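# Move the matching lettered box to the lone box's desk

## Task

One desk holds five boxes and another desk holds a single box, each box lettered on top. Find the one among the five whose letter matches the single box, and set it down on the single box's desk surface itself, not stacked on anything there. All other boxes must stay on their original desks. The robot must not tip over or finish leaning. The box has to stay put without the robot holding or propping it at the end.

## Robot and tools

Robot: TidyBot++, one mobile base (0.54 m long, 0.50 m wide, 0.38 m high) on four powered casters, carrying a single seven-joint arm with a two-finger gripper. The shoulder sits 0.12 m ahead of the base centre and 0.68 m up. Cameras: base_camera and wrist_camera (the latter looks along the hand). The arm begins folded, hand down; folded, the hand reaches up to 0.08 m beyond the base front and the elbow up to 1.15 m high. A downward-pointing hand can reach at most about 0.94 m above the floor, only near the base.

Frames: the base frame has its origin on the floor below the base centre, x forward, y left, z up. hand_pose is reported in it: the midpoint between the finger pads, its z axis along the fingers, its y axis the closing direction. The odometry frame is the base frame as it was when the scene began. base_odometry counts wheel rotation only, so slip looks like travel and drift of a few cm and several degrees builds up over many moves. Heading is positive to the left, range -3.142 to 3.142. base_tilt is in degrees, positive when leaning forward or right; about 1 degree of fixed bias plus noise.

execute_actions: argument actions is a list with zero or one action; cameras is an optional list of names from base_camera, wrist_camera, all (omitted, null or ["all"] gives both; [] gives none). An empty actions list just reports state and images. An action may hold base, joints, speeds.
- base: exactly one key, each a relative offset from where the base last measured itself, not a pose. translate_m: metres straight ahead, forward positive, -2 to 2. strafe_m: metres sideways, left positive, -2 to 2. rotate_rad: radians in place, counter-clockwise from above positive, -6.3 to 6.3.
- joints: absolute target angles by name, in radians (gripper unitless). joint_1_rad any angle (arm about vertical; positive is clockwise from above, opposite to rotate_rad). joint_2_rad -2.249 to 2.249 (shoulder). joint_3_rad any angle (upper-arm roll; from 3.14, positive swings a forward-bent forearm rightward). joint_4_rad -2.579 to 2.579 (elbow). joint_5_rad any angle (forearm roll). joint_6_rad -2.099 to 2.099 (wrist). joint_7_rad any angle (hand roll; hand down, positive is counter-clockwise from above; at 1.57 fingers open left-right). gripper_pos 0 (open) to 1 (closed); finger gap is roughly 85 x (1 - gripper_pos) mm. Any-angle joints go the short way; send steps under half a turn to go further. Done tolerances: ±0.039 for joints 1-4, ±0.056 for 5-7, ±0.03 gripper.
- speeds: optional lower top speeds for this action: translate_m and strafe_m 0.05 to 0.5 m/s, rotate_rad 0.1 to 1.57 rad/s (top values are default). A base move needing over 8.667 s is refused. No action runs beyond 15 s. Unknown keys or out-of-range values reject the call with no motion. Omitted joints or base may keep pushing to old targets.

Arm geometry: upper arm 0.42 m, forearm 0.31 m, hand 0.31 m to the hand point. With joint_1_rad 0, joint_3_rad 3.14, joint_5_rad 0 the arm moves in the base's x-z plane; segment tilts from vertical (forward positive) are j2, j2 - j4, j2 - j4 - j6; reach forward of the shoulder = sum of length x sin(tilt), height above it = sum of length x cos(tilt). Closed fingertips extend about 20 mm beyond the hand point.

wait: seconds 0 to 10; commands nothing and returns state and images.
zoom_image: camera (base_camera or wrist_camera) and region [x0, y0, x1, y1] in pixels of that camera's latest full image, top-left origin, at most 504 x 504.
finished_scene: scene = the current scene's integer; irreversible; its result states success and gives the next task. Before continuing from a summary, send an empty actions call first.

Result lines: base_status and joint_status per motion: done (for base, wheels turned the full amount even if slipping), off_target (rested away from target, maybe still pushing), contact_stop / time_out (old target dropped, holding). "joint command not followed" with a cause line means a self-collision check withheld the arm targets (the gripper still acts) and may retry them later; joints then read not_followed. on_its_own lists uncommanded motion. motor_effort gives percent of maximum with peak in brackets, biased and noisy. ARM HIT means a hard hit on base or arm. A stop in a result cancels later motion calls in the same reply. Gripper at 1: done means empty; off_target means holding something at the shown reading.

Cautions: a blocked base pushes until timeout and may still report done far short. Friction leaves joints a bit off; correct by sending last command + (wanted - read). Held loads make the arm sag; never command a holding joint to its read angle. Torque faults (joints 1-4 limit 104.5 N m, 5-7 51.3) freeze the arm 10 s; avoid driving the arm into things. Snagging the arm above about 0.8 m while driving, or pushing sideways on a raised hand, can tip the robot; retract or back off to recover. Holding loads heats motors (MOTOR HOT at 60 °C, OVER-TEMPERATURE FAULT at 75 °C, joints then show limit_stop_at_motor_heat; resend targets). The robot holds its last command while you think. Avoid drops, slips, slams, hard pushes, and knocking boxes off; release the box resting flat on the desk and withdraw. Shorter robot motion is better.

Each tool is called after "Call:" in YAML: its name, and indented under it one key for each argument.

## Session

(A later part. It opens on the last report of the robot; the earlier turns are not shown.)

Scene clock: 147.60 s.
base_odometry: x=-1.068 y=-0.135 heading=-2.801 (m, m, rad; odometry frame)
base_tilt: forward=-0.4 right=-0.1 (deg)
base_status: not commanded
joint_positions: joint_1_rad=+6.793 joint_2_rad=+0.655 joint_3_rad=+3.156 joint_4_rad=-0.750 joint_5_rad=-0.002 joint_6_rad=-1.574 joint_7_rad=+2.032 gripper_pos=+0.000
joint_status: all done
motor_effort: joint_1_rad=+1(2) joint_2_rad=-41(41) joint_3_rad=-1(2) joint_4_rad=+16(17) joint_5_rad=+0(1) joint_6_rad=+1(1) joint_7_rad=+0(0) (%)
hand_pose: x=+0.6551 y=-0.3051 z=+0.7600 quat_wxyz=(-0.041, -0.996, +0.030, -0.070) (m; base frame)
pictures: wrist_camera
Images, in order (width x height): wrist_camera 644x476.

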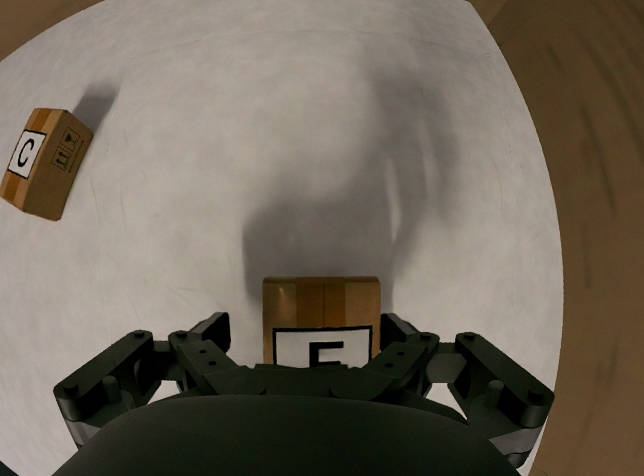

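Call:
execute_actions:
  actions:
    - {"joints":{"joint_1_rad":0.532}}
  cameras: []

Call:
execute_actions:
  actions:
    - {"joints":{"joint_4_rad":-0.84,"joint_6_rad":-1.48}}
  cameras: ["wrist_camera"]

Scene clock: 152.47 s.
base_odometry: x=-1.068 y=-0.135 heading=-2.801 (m, m, rad; odometry frame)
base_tilt: forward=-0.4 right=-0.1 (deg)
base_status: not commanded
joint_positions: joint_1_rad=+6.808 joint_2_rad=+0.655 joint_3_rad=+3.156 joint_4_rad=-0.750 joint_5_rad=-0.002 joint_6_rad=-1.574 joint_7_rad=+2.032 gripper_pos=+0.000
joint_status: all done
motor_effort: joint_1_rad=+0(2) joint_2_rad=-41(41) joint_3_rad=-1(2) joint_4_rad=+17(17) joint_5_rad=+0(0) joint_6_rad=+1(1) joint_7_rad=-1(0) (%)
hand_pose: x=+0.6504 y=-0.3132 z=+0.7600 quat_wxyz=(-0.042, -0.996, +0.037, -0.070) (m; base frame)
pictures: none
No camera images: the call's "cameras" was empty. Leave "cameras" out to get every camera's image.

Scene clock: 153.27 s.
base_odometry: x=-1.068 y=-0.135 heading=-2.801 (m, m, rad; odometry frame)
base_tilt: forward=-0.4 right=-0.1 (deg)
base_status: not commanded
joint_positions: joint_1_rad=+6.808 joint_2_rad=+0.650 joint_3_rad=+3.156 joint_4_rad=-0.821 joint_5_rad=-0.002 joint_6_rad=-1.504 joint_7_rad=+2.032 gripper_pos=+0.000
joint_status: all done
motor_effort: joint_1_rad=+0(0) joint_2_rad=-41(43) joint_3_rad=-1(1) joint_4_rad=+16(16) joint_5_rad=-1(0) joint_6_rad=+2(1) joint_7_rad=+0(1) (%)
hand_pose: x=+0.6523 y=-0.3147 z=+0.7411 quat_wxyz=(-0.043, -0.996, +0.037, -0.072) (m; base frame)
pictures: wrist_camera
Images, in order (width x height): wrist_camera 644x476.

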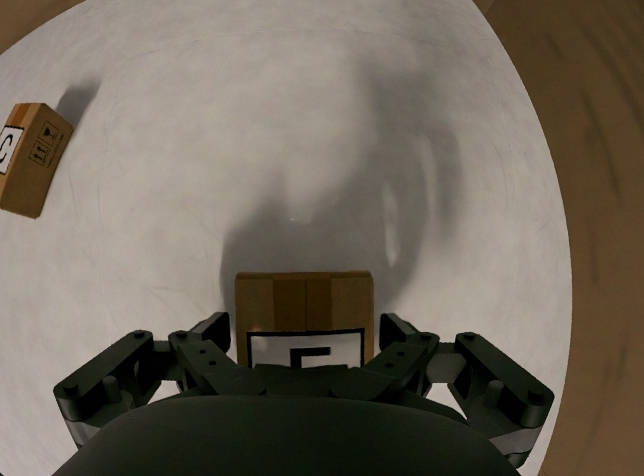

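Call:
execute_actions:
  actions:
    - {"joints":{"gripper_pos":1.0}}
  cameras: ["wrist_camera"]

Call:
execute_actions:
  actions:
    - {"joints":{"joint_2_rad":0.4,"joint_4_rad":-0.8}}
  cameras: ["wrist_camera"]

Scene clock: 157.33 s.
base_odometry: x=-1.068 y=-0.135 heading=-2.801 (m, m, rad; odometry frame)
base_tilt: forward=-0.4 right=-0.1 (deg)
base_status: not commanded
joint_positions: joint_1_rad=+6.808 joint_2_rad=+0.644 joint_3_rad=+3.156 joint_4_rad=-0.825 joint_5_rad=-0.002 joint_6_rad=-1.503 joint_7_rad=+2.032 gripper_pos=+0.339
joint_status: gripper_pos off_target (ended at +0.339, target +1.000)
motor_effort: joint_1_rad=+0(2) joint_2_rad=-42(44) joint_3_rad=-1(1) joint_4_rad=+17(18) joint_5_rad=+0(0) joint_6_rad=+1(2) joint_7_rad=+0(0) (%)
hand_pose: x=+0.6513 y=-0.3141 z=+0.7438 quat_wxyz=(-0.044, -0.996, +0.037, -0.073) (m; base frame)
pictures: wrist_camera
Images, in order (width x height): wrist_camera 644x476.

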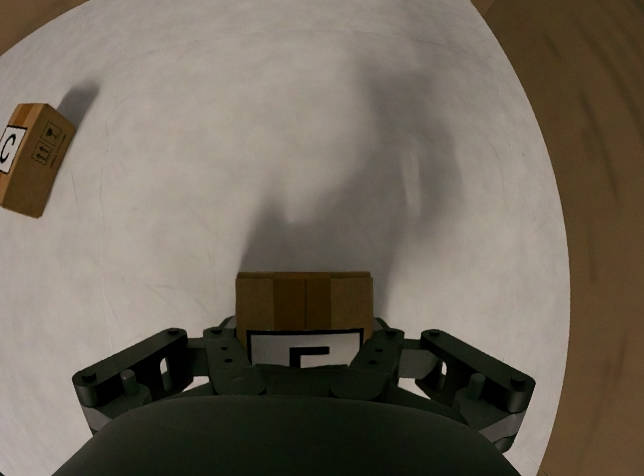

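Scene clock: 158.93 s.
base_odometry: x=-1.068 y=-0.135 heading=-2.801 (m, m, rad; odometry frame)
base_tilt: forward=-0.4 right=-0.1 (deg)
base_status: not commanded
joint_positions: joint_1_rad=+6.808 joint_2_rad=+0.400 joint_3_rad=+3.156 joint_4_rad=-0.815 joint_5_rad=-0.002 joint_6_rad=-1.503 joint_7_rad=+2.032 gripper_pos=+0.339
joint_status: all done
motor_effort: joint_1_rad=+0(0) joint_2_rad=-35(46) joint_3_rad=-1(1) joint_4_rad=+18(20) joint_5_rad=+0(0) joint_6_rad=+3(4) joint_7_rad=+0(1) (%)
hand_pose: x=+0.6241 y=-0.2983 z=+0.8947 quat_wxyz=(-0.102, -0.977, +0.037, -0.183) (m; base frame)
pictures: wrist_camera
Images, in order (width x height): wrist_camera 644x476.

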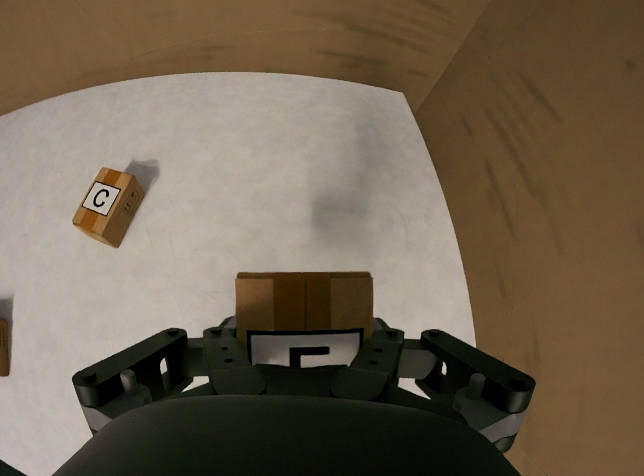

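Call:
execute_actions:
  actions:
    - {"base":{"translate_m":-2.0},"joints":{"joint_1_rad":0.0,"joint_2_rad":-0.8,"joint_4_rad":-2.2,"joint_6_rad":-1.1,"joint_7_rad":1.6}}

Scene clock: 173.73 s.
base_odometry: x=+0.817 y=+0.533 heading=-2.801 (m, m, rad; odometry frame)
base_tilt: forward=-0.4 right=-0.2 (deg)
base_status: done
joint_positions: joint_1_rad=+6.297 joint_2_rad=-0.793 joint_3_rad=+3.156 joint_4_rad=-2.185 joint_5_rad=-0.002 joint_6_rad=-1.128 joint_7_rad=+1.638 gripper_pos=+0.339
joint_status: all done
motor_effort: joint_1_rad=+0(2) joint_2_rad=+6(38) joint_3_rad=-1(0) joint_4_rad=+20(21) joint_5_rad=+0(0) joint_6_rad=+5(6) joint_7_rad=+0(1) (%)
hand_pose: x=+0.3100 y=-0.0037 z=+0.7799 quat_wxyz=(-0.008, -0.952, -0.019, -0.306) (m; base frame)
pictures: base_camera, wrist_camera
Images, in order (width x height): base_camera 644x364, wrist_camera 644x476.

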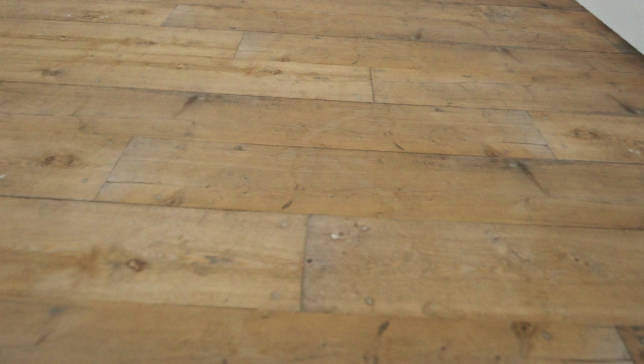

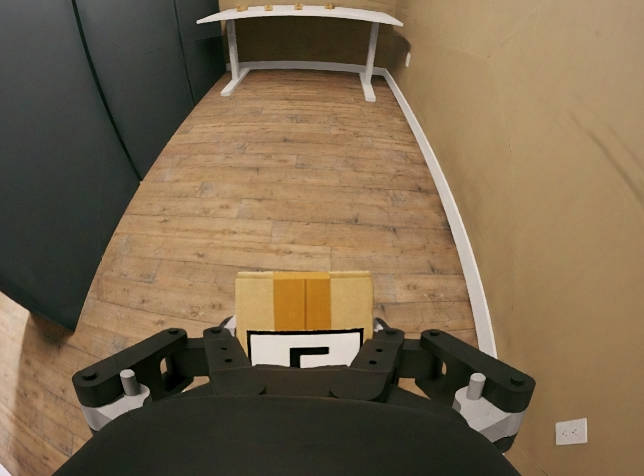

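Call:
execute_actions:
  actions:
    - {"base":{"translate_m":-0.15}}
  cameras: []

Call:
execute_actions:
  actions:
    - {"base":{"rotate_rad":1.57},"joints":{"joint_6_rad":-0.8}}

Scene clock: 178.20 s.
base_odometry: x=+0.959 y=+0.583 heading=-2.802 (m, m, rad; odometry frame)
base_tilt: forward=-0.4 right=-0.2 (deg)
base_status: done
joint_positions: joint_1_rad=+6.297 joint_2_rad=-0.799 joint_3_rad=+3.156 joint_4_rad=-2.185 joint_5_rad=-0.002 joint_6_rad=-1.125 joint_7_rad=+1.638 gripper_pos=+0.339
joint_status: not commanded
motor_effort: joint_1_rad=+0(0) joint_2_rad=+6(8) joint_3_rad=+0(0) joint_4_rad=+20(20) joint_5_rad=+0(1) joint_6_rad=+5(6) joint_7_rad=+0(0) (%)
hand_pose: x=+0.3102 y=-0.0038 z=+0.7815 quat_wxyz=(-0.008, -0.951, -0.019, -0.310) (m; base frame)
pictures: none
No camera images: the call's "cameras" was empty. Leave "cameras" out to get every camera's image.

Scene clock: 180.50 s.
base_odometry: x=+0.959 y=+0.583 heading=-1.232 (m, m, rad; odometry frame)
base_tilt: forward=-0.4 right=-0.2 (deg)
base_status: done
joint_positions: joint_1_rad=+6.293 joint_2_rad=-0.799 joint_3_rad=+3.156 joint_4_rad=-2.192 joint_5_rad=-0.002 joint_6_rad=-0.807 joint_7_rad=+1.638 gripper_pos=+0.339
joint_status: all done
motor_effort: joint_1_rad=+0(1) joint_2_rad=+5(7) joint_3_rad=+0(1) joint_4_rad=+21(22) joint_5_rad=+0(0) joint_6_rad=+8(8) joint_7_rad=+0(0) (%)
hand_pose: x=+0.3788 y=-0.0052 z=+0.8479 quat_wxyz=(-0.014, -0.891, -0.018, -0.453) (m; base frame)
pictures: base_camera, wrist_camera
Images, in order (width x height): base_camera 644x364, wrist_camera 644x476.

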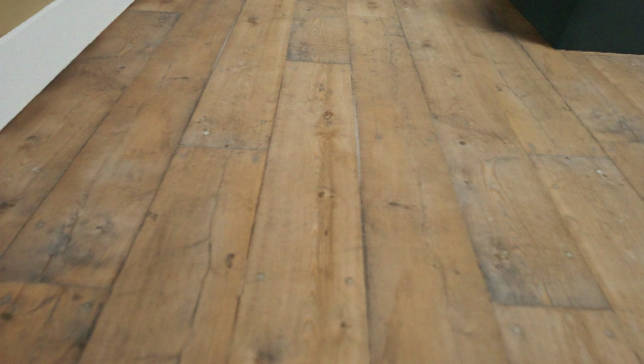

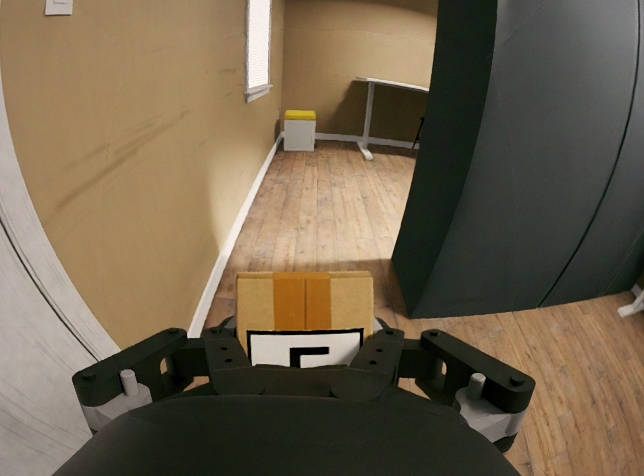

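Call:
execute_actions:
  actions:
    - {"base":{"translate_m":2.0}}
  cameras: ["base_camera"]

Call:
execute_actions:
  actions:
    - {"base":{"translate_m":0.4}}
  cameras: ["base_camera"]

Call:
execute_actions:
  actions:
    - {"base":{"rotate_rad":-1.57}}

Scene clock: 190.03 s.
base_odometry: x=+1.625 y=-1.303 heading=-1.232 (m, m, rad; odometry frame)
base_tilt: forward=-0.4 right=-0.2 (deg)
base_status: done
joint_positions: joint_1_rad=+6.293 joint_2_rad=-0.798 joint_3_rad=+3.156 joint_4_rad=-2.192 joint_5_rad=-0.002 joint_6_rad=-0.807 joint_7_rad=+1.638 gripper_pos=+0.339
joint_status: not commanded
motor_effort: joint_1_rad=+0(0) joint_2_rad=+5(9) joint_3_rad=-1(0) joint_4_rad=+21(21) joint_5_rad=-1(1) joint_6_rad=+7(8) joint_7_rad=+0(0) (%)
hand_pose: x=+0.3789 y=-0.0052 z=+0.8477 quat_wxyz=(-0.014, -0.891, -0.018, -0.453) (m; base frame)
pictures: base_camera
Images, in order (width x height): base_camera 644x364.

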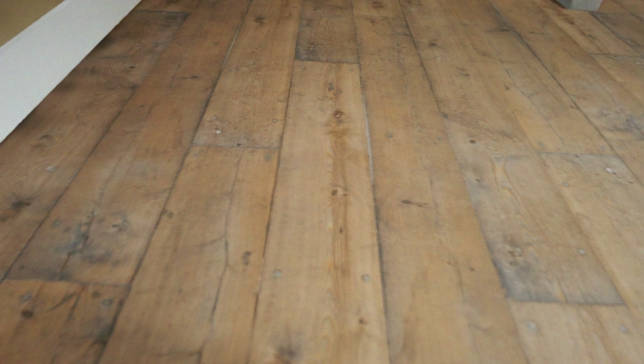

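Scene clock: 192.17 s.
base_odometry: x=+1.758 y=-1.680 heading=-1.231 (m, m, rad; odometry frame)
base_tilt: forward=-0.4 right=-0.2 (deg)
base_status: done
joint_positions: joint_1_rad=+6.293 joint_2_rad=-0.794 joint_3_rad=+3.156 joint_4_rad=-2.192 joint_5_rad=-0.002 joint_6_rad=-0.807 joint_7_rad=+1.638 gripper_pos=+0.339
joint_status: not commanded
motor_effort: joint_1_rad=+0(0) joint_2_rad=+6(8) joint_3_rad=-1(0) joint_4_rad=+20(21) joint_5_rad=+0(1) joint_6_rad=+7(7) joint_7_rad=-1(1) (%)
hand_pose: x=+0.3795 y=-0.0052 z=+0.8468 quat_wxyz=(-0.014, -0.892, -0.018, -0.451) (m; base frame)
pictures: base_camera
Images, in order (width x height): base_camera 644x364.

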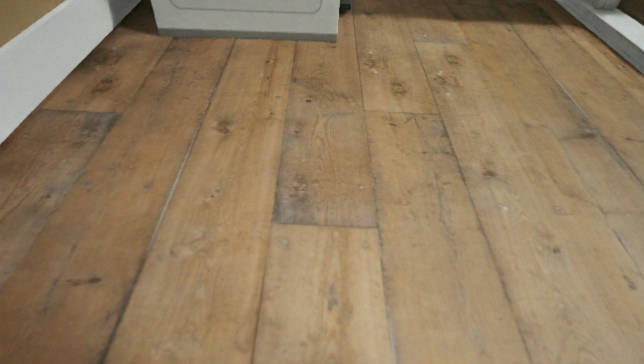

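Scene clock: 194.47 s.
base_odometry: x=+1.759 y=-1.680 heading=-2.801 (m, m, rad; odometry frame)
base_tilt: forward=-0.4 right=-0.2 (deg)
base_status: done
joint_positions: joint_1_rad=+6.293 joint_2_rad=-0.794 joint_3_rad=+3.156 joint_4_rad=-2.192 joint_5_rad=-0.002 joint_6_rad=-0.807 joint_7_rad=+1.638 gripper_pos=+0.339
joint_status: not commanded
motor_effort: joint_1_rad=+0(1) joint_2_rad=+5(5) joint_3_rad=-1(0) joint_4_rad=+21(21) joint_5_rad=-1(2) joint_6_rad=+6(7) joint_7_rad=+0(0) (%)
hand_pose: x=+0.3795 y=-0.0052 z=+0.8468 quat_wxyz=(-0.014, -0.892, -0.018, -0.451) (m; base frame)
pictures: base_camera, wrist_camera
Images, in order (width x height): base_camera 644x364, wrist_camera 644x476.

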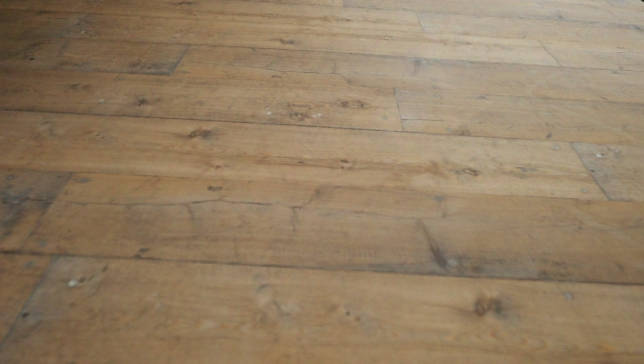

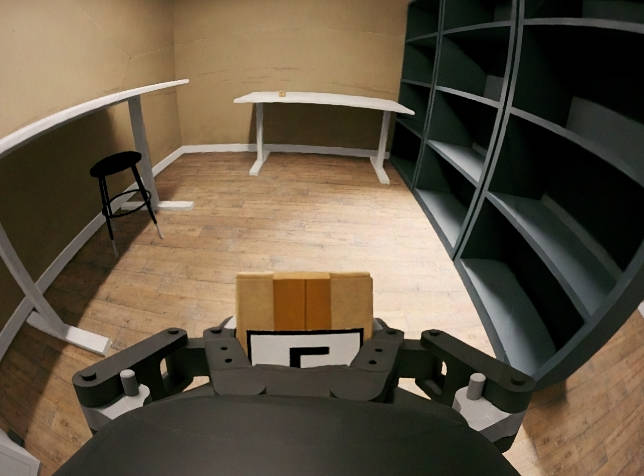

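Call:
execute_actions:
  actions:
    - {"base":{"strafe_m":-0.1}}
  cameras: []

Call:
execute_actions:
  actions:
    - {"base":{"translate_m":1.55},"joints":{"joint_2_rad":-0.2,"joint_4_rad":-1.2,"joint_6_rad":-1.5}}

Scene clock: 200.20 s.
base_odometry: x=+1.725 y=-1.586 heading=-2.802 (m, m, rad; odometry frame)
base_tilt: forward=-0.4 right=-0.2 (deg)
base_status: done
joint_positions: joint_1_rad=+6.293 joint_2_rad=-0.794 joint_3_rad=+3.156 joint_4_rad=-2.192 joint_5_rad=-0.002 joint_6_rad=-0.807 joint_7_rad=+1.638 gripper_pos=+0.339
joint_status: not commanded
motor_effort: joint_1_rad=+0(0) joint_2_rad=+5(5) joint_3_rad=+0(1) joint_4_rad=+21(21) joint_5_rad=+0(1) joint_6_rad=+7(8) joint_7_rad=+0(0) (%)
hand_pose: x=+0.3795 y=-0.0051 z=+0.8468 quat_wxyz=(-0.014, -0.892, -0.018, -0.451) (m; base frame)
pictures: none
No camera images: the call's "cameras" was empty. Leave "cameras" out to get every camera's image.

Scene clock: 204.67 s.
base_odometry: x=+0.263 y=-2.102 heading=-2.802 (m, m, rad; odometry frame)
base_tilt: forward=-0.4 right=-0.2 (deg)
base_status: done
joint_positions: joint_1_rad=+6.293 joint_2_rad=-0.197 joint_3_rad=+3.156 joint_4_rad=-1.226 joint_5_rad=-0.002 joint_6_rad=-1.479 joint_7_rad=+1.638 gripper_pos=+0.339
joint_status: all done
motor_effort: joint_1_rad=+0(1) joint_2_rad=-12(15) joint_3_rad=+0(0) joint_4_rad=+18(22) joint_5_rad=+0(0) joint_6_rad=+6(8) joint_7_rad=+0(0) (%)
hand_pose: x=+0.4904 y=-0.0079 z=+1.0054 quat_wxyz=(-0.012, -0.950, -0.020, -0.311) (m; base frame)
pictures: base_camera, wrist_camera
Images, in order (width x height): base_camera 644x364, wrist_camera 644x476.

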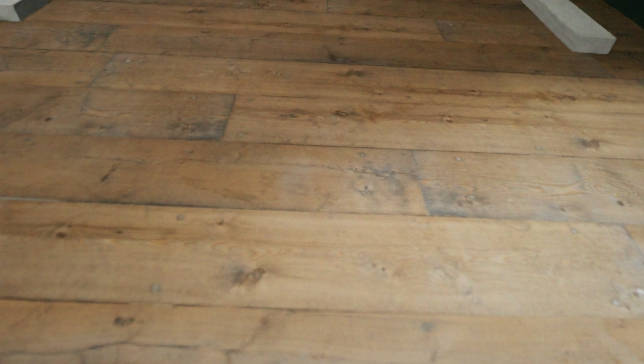

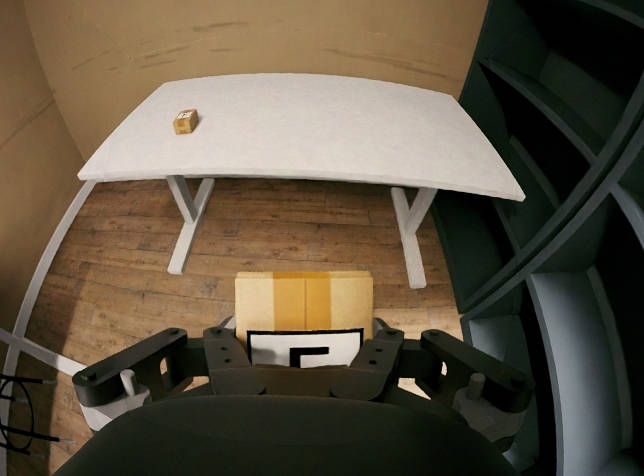

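Call:
execute_actions:
  actions:
    - {"base":{"translate_m":0.45},"joints":{"joint_2_rad":0.1,"joint_4_rad":-0.95,"joint_6_rad":-1.8}}

Scene clock: 208.70 s.
base_odometry: x=-0.161 y=-2.252 heading=-2.802 (m, m, rad; odometry frame)
base_tilt: forward=-0.4 right=-0.2 (deg)
base_status: done
joint_positions: joint_1_rad=+6.293 joint_2_rad=+0.113 joint_3_rad=+3.156 joint_4_rad=-0.977 joint_5_rad=-0.002 joint_6_rad=-1.776 joint_7_rad=+1.638 gripper_pos=+0.339
joint_status: all done
motor_effort: joint_1_rad=+0(0) joint_2_rad=-21(27) joint_3_rad=-1(0) joint_4_rad=+16(17) joint_5_rad=-1(1) joint_6_rad=+3(6) joint_7_rad=+0(1) (%)
hand_pose: x=+0.5299 y=-0.0075 z=+0.9456 quat_wxyz=(-0.006, -0.990, -0.022, -0.137) (m; base frame)
pictures: base_camera, wrist_camera
Images, in order (width x height): base_camera 644x364, wrist_camera 644x476.

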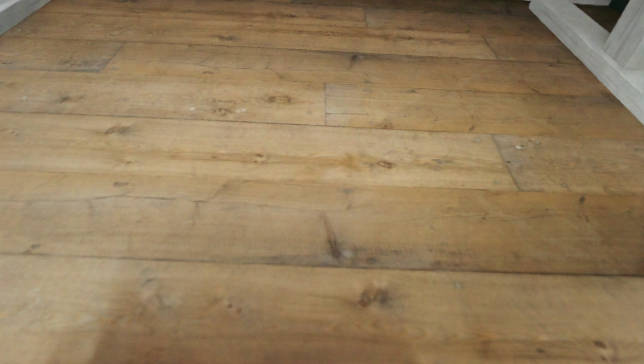

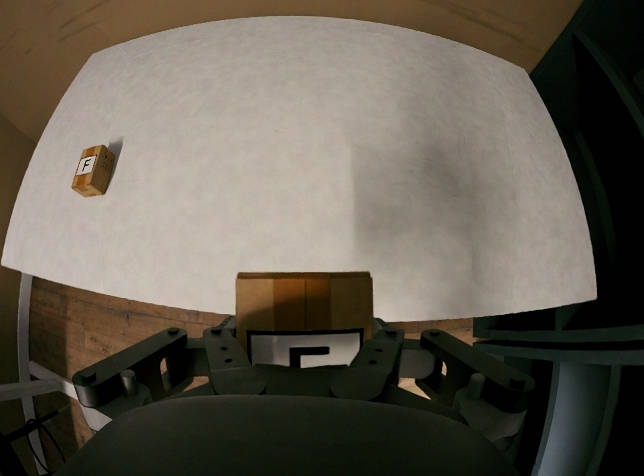

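Call:
execute_actions:
  actions:
    - {"base":{"translate_m":0.17},"joints":{"joint_2_rad":0.41,"joint_4_rad":-0.86,"joint_6_rad":-1.69}}

Scene clock: 214.40 s.
base_odometry: x=-0.322 y=-2.309 heading=-2.802 (m, m, rad; odometry frame)
base_tilt: forward=-0.4 right=-0.2 (deg)
base_status: done
joint_positions: joint_1_rad=+6.293 joint_2_rad=+0.419 joint_3_rad=+3.156 joint_4_rad=-0.885 joint_5_rad=-0.002 joint_6_rad=-1.709 joint_7_rad=+1.638 gripper_pos=+0.339
joint_status: all done
motor_effort: joint_1_rad=+0(0) joint_2_rad=-34(41) joint_3_rad=-1(2) joint_4_rad=+16(19) joint_5_rad=+0(1) joint_6_rad=+0(3) joint_7_rad=-1(0) (%)
hand_pose: x=+0.6333 y=-0.0089 z=+0.8402 quat_wxyz=(-0.005, -0.998, -0.022, -0.064) (m; base frame)
pictures: base_camera, wrist_camera
Images, in order (width x height): base_camera 644x364, wrist_camera 644x476.

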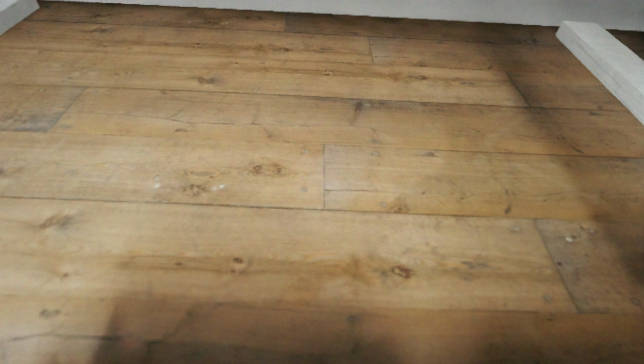

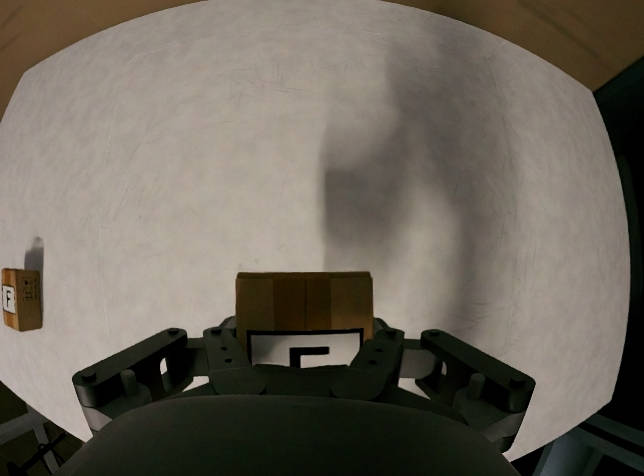

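Call:
execute_actions:
  actions:
    - {"joints":{"joint_2_rad":0.39,"joint_4_rad":-1.11,"joint_6_rad":-1.46}}
  cameras: ["wrist_camera"]

Scene clock: 219.67 s.
base_odometry: x=-0.322 y=-2.309 heading=-2.802 (m, m, rad; odometry frame)
base_tilt: forward=-0.4 right=-0.2 (deg)
base_status: not commanded
joint_positions: joint_1_rad=+6.293 joint_2_rad=+0.411 joint_3_rad=+3.156 joint_4_rad=-1.095 joint_5_rad=-0.002 joint_6_rad=-1.485 joint_7_rad=+1.638 gripper_pos=+0.339
joint_status: all done
motor_effort: joint_1_rad=+0(0) joint_2_rad=-34(37) joint_3_rad=-1(1) joint_4_rad=+17(17) joint_5_rad=-1(0) joint_6_rad=+1(1) joint_7_rad=+0(1) (%)
hand_pose: x=+0.6478 y=-0.0096 z=+0.7800 quat_wxyz=(-0.005, -0.997, -0.022, -0.075) (m; base frame)
pictures: wrist_camera
Images, in order (width x height): wrist_camera 644x476.

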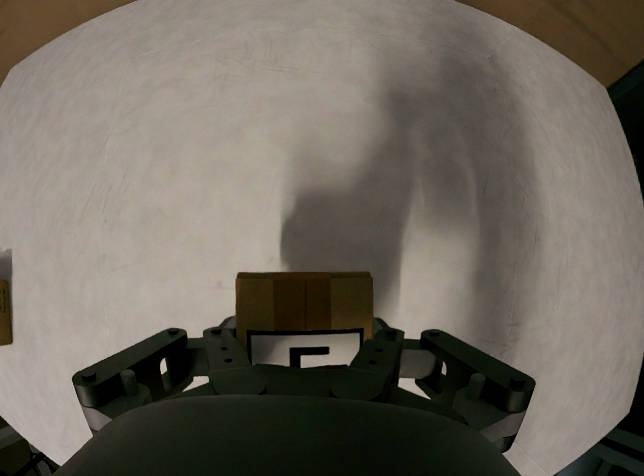

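Call:
execute_actions:
  actions:
    - {"joints":{"joint_4_rad":-1.21,"joint_6_rad":-1.36}}
  cameras: ["wrist_camera"]

Scene clock: 223.43 s.
base_odometry: x=-0.322 y=-2.309 heading=-2.802 (m, m, rad; odometry frame)
base_tilt: forward=-0.4 right=-0.2 (deg)
base_status: not commanded
joint_positions: joint_1_rad=+6.293 joint_2_rad=+0.406 joint_3_rad=+3.156 joint_4_rad=-1.196 joint_5_rad=-0.002 joint_6_rad=-1.385 joint_7_rad=+1.638 gripper_pos=+0.339
joint_status: all done
motor_effort: joint_1_rad=+0(0) joint_2_rad=-34(36) joint_3_rad=-1(1) joint_4_rad=+17(19) joint_5_rad=+0(0) joint_6_rad=+1(1) joint_7_rad=+0(0) (%)
hand_pose: x=+0.6474 y=-0.0098 z=+0.7509 quat_wxyz=(-0.005, -0.997, -0.022, -0.077) (m; base frame)
pictures: wrist_camera
Images, in order (width x height): wrist_camera 644x476.

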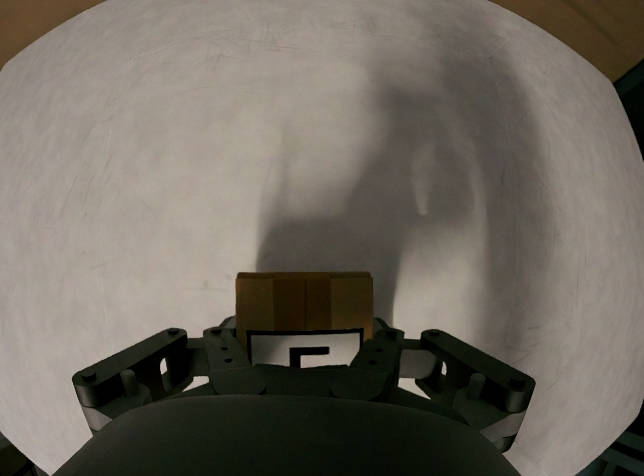

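Call:
execute_actions:
  actions:
    - {"joints":{"joint_4_rad":-1.27,"joint_6_rad":-1.30}}
  cameras: ["wrist_camera"]

Scene clock: 226.57 s.
base_odometry: x=-0.322 y=-2.309 heading=-2.802 (m, m, rad; odometry frame)
base_tilt: forward=-0.4 right=-0.2 (deg)
base_status: not commanded
joint_positions: joint_1_rad=+6.293 joint_2_rad=+0.389 joint_3_rad=+3.156 joint_4_rad=-1.248 joint_5_rad=-0.002 joint_6_rad=-1.323 joint_7_rad=+1.638 gripper_pos=+0.339
joint_status: all done
motor_effort: joint_1_rad=+0(0) joint_2_rad=-32(35) joint_3_rad=-1(2) joint_4_rad=+16(16) joint_5_rad=+0(2) joint_6_rad=+1(3) joint_7_rad=-1(1) (%)
hand_pose: x=+0.6486 y=-0.0099 z=+0.7441 quat_wxyz=(-0.006, -0.996, -0.022, -0.091) (m; base frame)
pictures: wrist_camera
Images, in order (width x height): wrist_camera 644x476.

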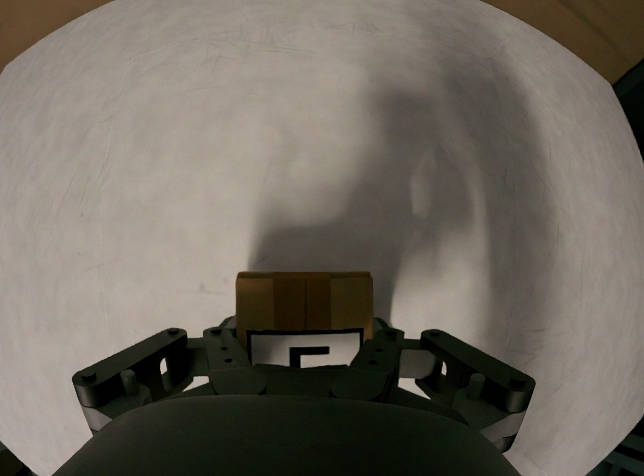

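The box has touched down (descent stalled, shoulder effort dropped). Releasing and retreating.

Call:
execute_actions:
  actions:
    - {"joints":{"gripper_pos":0.0}}
  cameras: ["wrist_camera"]

Call:
execute_actions:
  actions:
    - {"joints":{"joint_2_rad":0.2,"joint_4_rad":-1.15}}
  cameras: ["wrist_camera"]

Call:
execute_actions:
  actions:
    - {"base":{"translate_m":-0.3},"joints":{"joint_2_rad":-0.2,"joint_4_rad":-1.2,"joint_6_rad":-1.5}}

Scene clock: 230.43 s.
base_odometry: x=-0.322 y=-2.309 heading=-2.802 (m, m, rad; odometry frame)
base_tilt: forward=-0.4 right=-0.2 (deg)
base_status: not commanded
joint_positions: joint_1_rad=+6.293 joint_2_rad=+0.388 joint_3_rad=+3.156 joint_4_rad=-1.250 joint_5_rad=-0.002 joint_6_rad=-1.322 joint_7_rad=+1.638 gripper_pos=+0.000
joint_status: all done
motor_effort: joint_1_rad=+0(0) joint_2_rad=-33(34) joint_3_rad=-1(1) joint_4_rad=+17(17) joint_5_rad=-1(1) joint_6_rad=+1(2) joint_7_rad=+0(0) (%)
hand_pose: x=+0.6480 y=-0.0099 z=+0.7437 quat_wxyz=(-0.006, -0.996, -0.022, -0.090) (m; base frame)
pictures: wrist_camera
Images, in order (width x height): wrist_camera 644x476.

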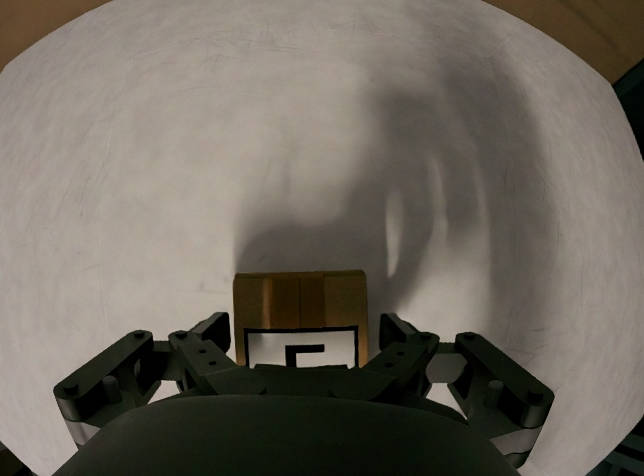

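Scene clock: 231.90 s.
base_odometry: x=-0.322 y=-2.309 heading=-2.802 (m, m, rad; odometry frame)
base_tilt: forward=-0.4 right=-0.2 (deg)
base_status: not commanded
joint_positions: joint_1_rad=+6.293 joint_2_rad=+0.194 joint_3_rad=+3.156 joint_4_rad=-1.161 joint_5_rad=-0.002 joint_6_rad=-1.322 joint_7_rad=+1.638 gripper_pos=+0.000
joint_status: all done
motor_effort: joint_1_rad=+0(0) joint_2_rad=-27(35) joint_3_rad=-1(1) joint_4_rad=+18(20) joint_5_rad=-1(0) joint_6_rad=+3(4) joint_7_rad=+0(0) (%)
hand_pose: x=+0.6465 y=-0.0101 z=+0.8835 quat_wxyz=(-0.011, -0.973, -0.021, -0.230) (m; base frame)
pictures: wrist_camera
Images, in order (width x height): wrist_camera 644x476.

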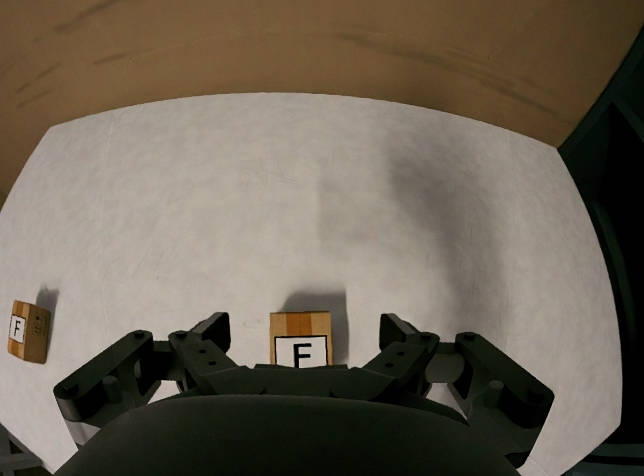

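Scene clock: 234.03 s.
base_odometry: x=-0.039 y=-2.209 heading=-2.802 (m, m, rad; odometry frame)
base_tilt: forward=-0.4 right=-0.2 (deg)
base_status: done
joint_positions: joint_1_rad=+6.291 joint_2_rad=-0.213 joint_3_rad=+3.157 joint_4_rad=-1.176 joint_5_rad=-0.002 joint_6_rad=-1.480 joint_7_rad=+1.638 gripper_pos=+0.000
joint_status: all done
motor_effort: joint_1_rad=+0(2) joint_2_rad=-10(32) joint_3_rad=-1(2) joint_4_rad=+17(19) joint_5_rad=-1(1) joint_6_rad=+5(6) joint_7_rad=+0(0) (%)
hand_pose: x=+0.4887 y=-0.0074 z=+1.0343 quat_wxyz=(-0.013, -0.939, -0.021, -0.342) (m; base frame)
pictures: base_camera, wrist_camera
Images, in order (width x height): base_camera 644x364, wrist_camera 644x476.

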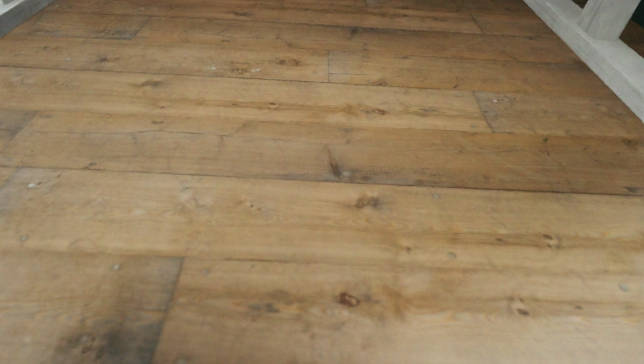

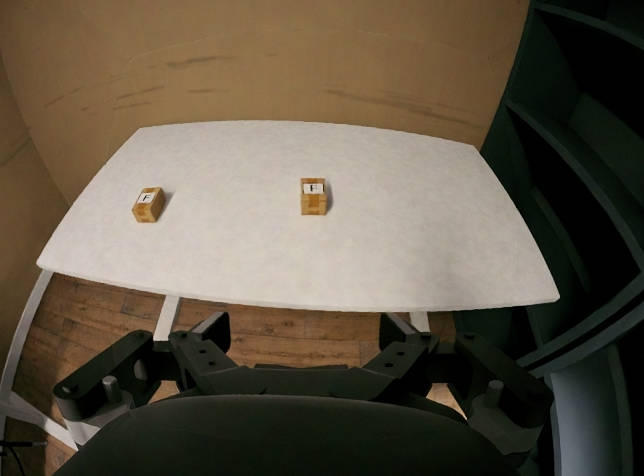

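Call:
finished_scene:
  scene: 2

The scene is finished: the task was done.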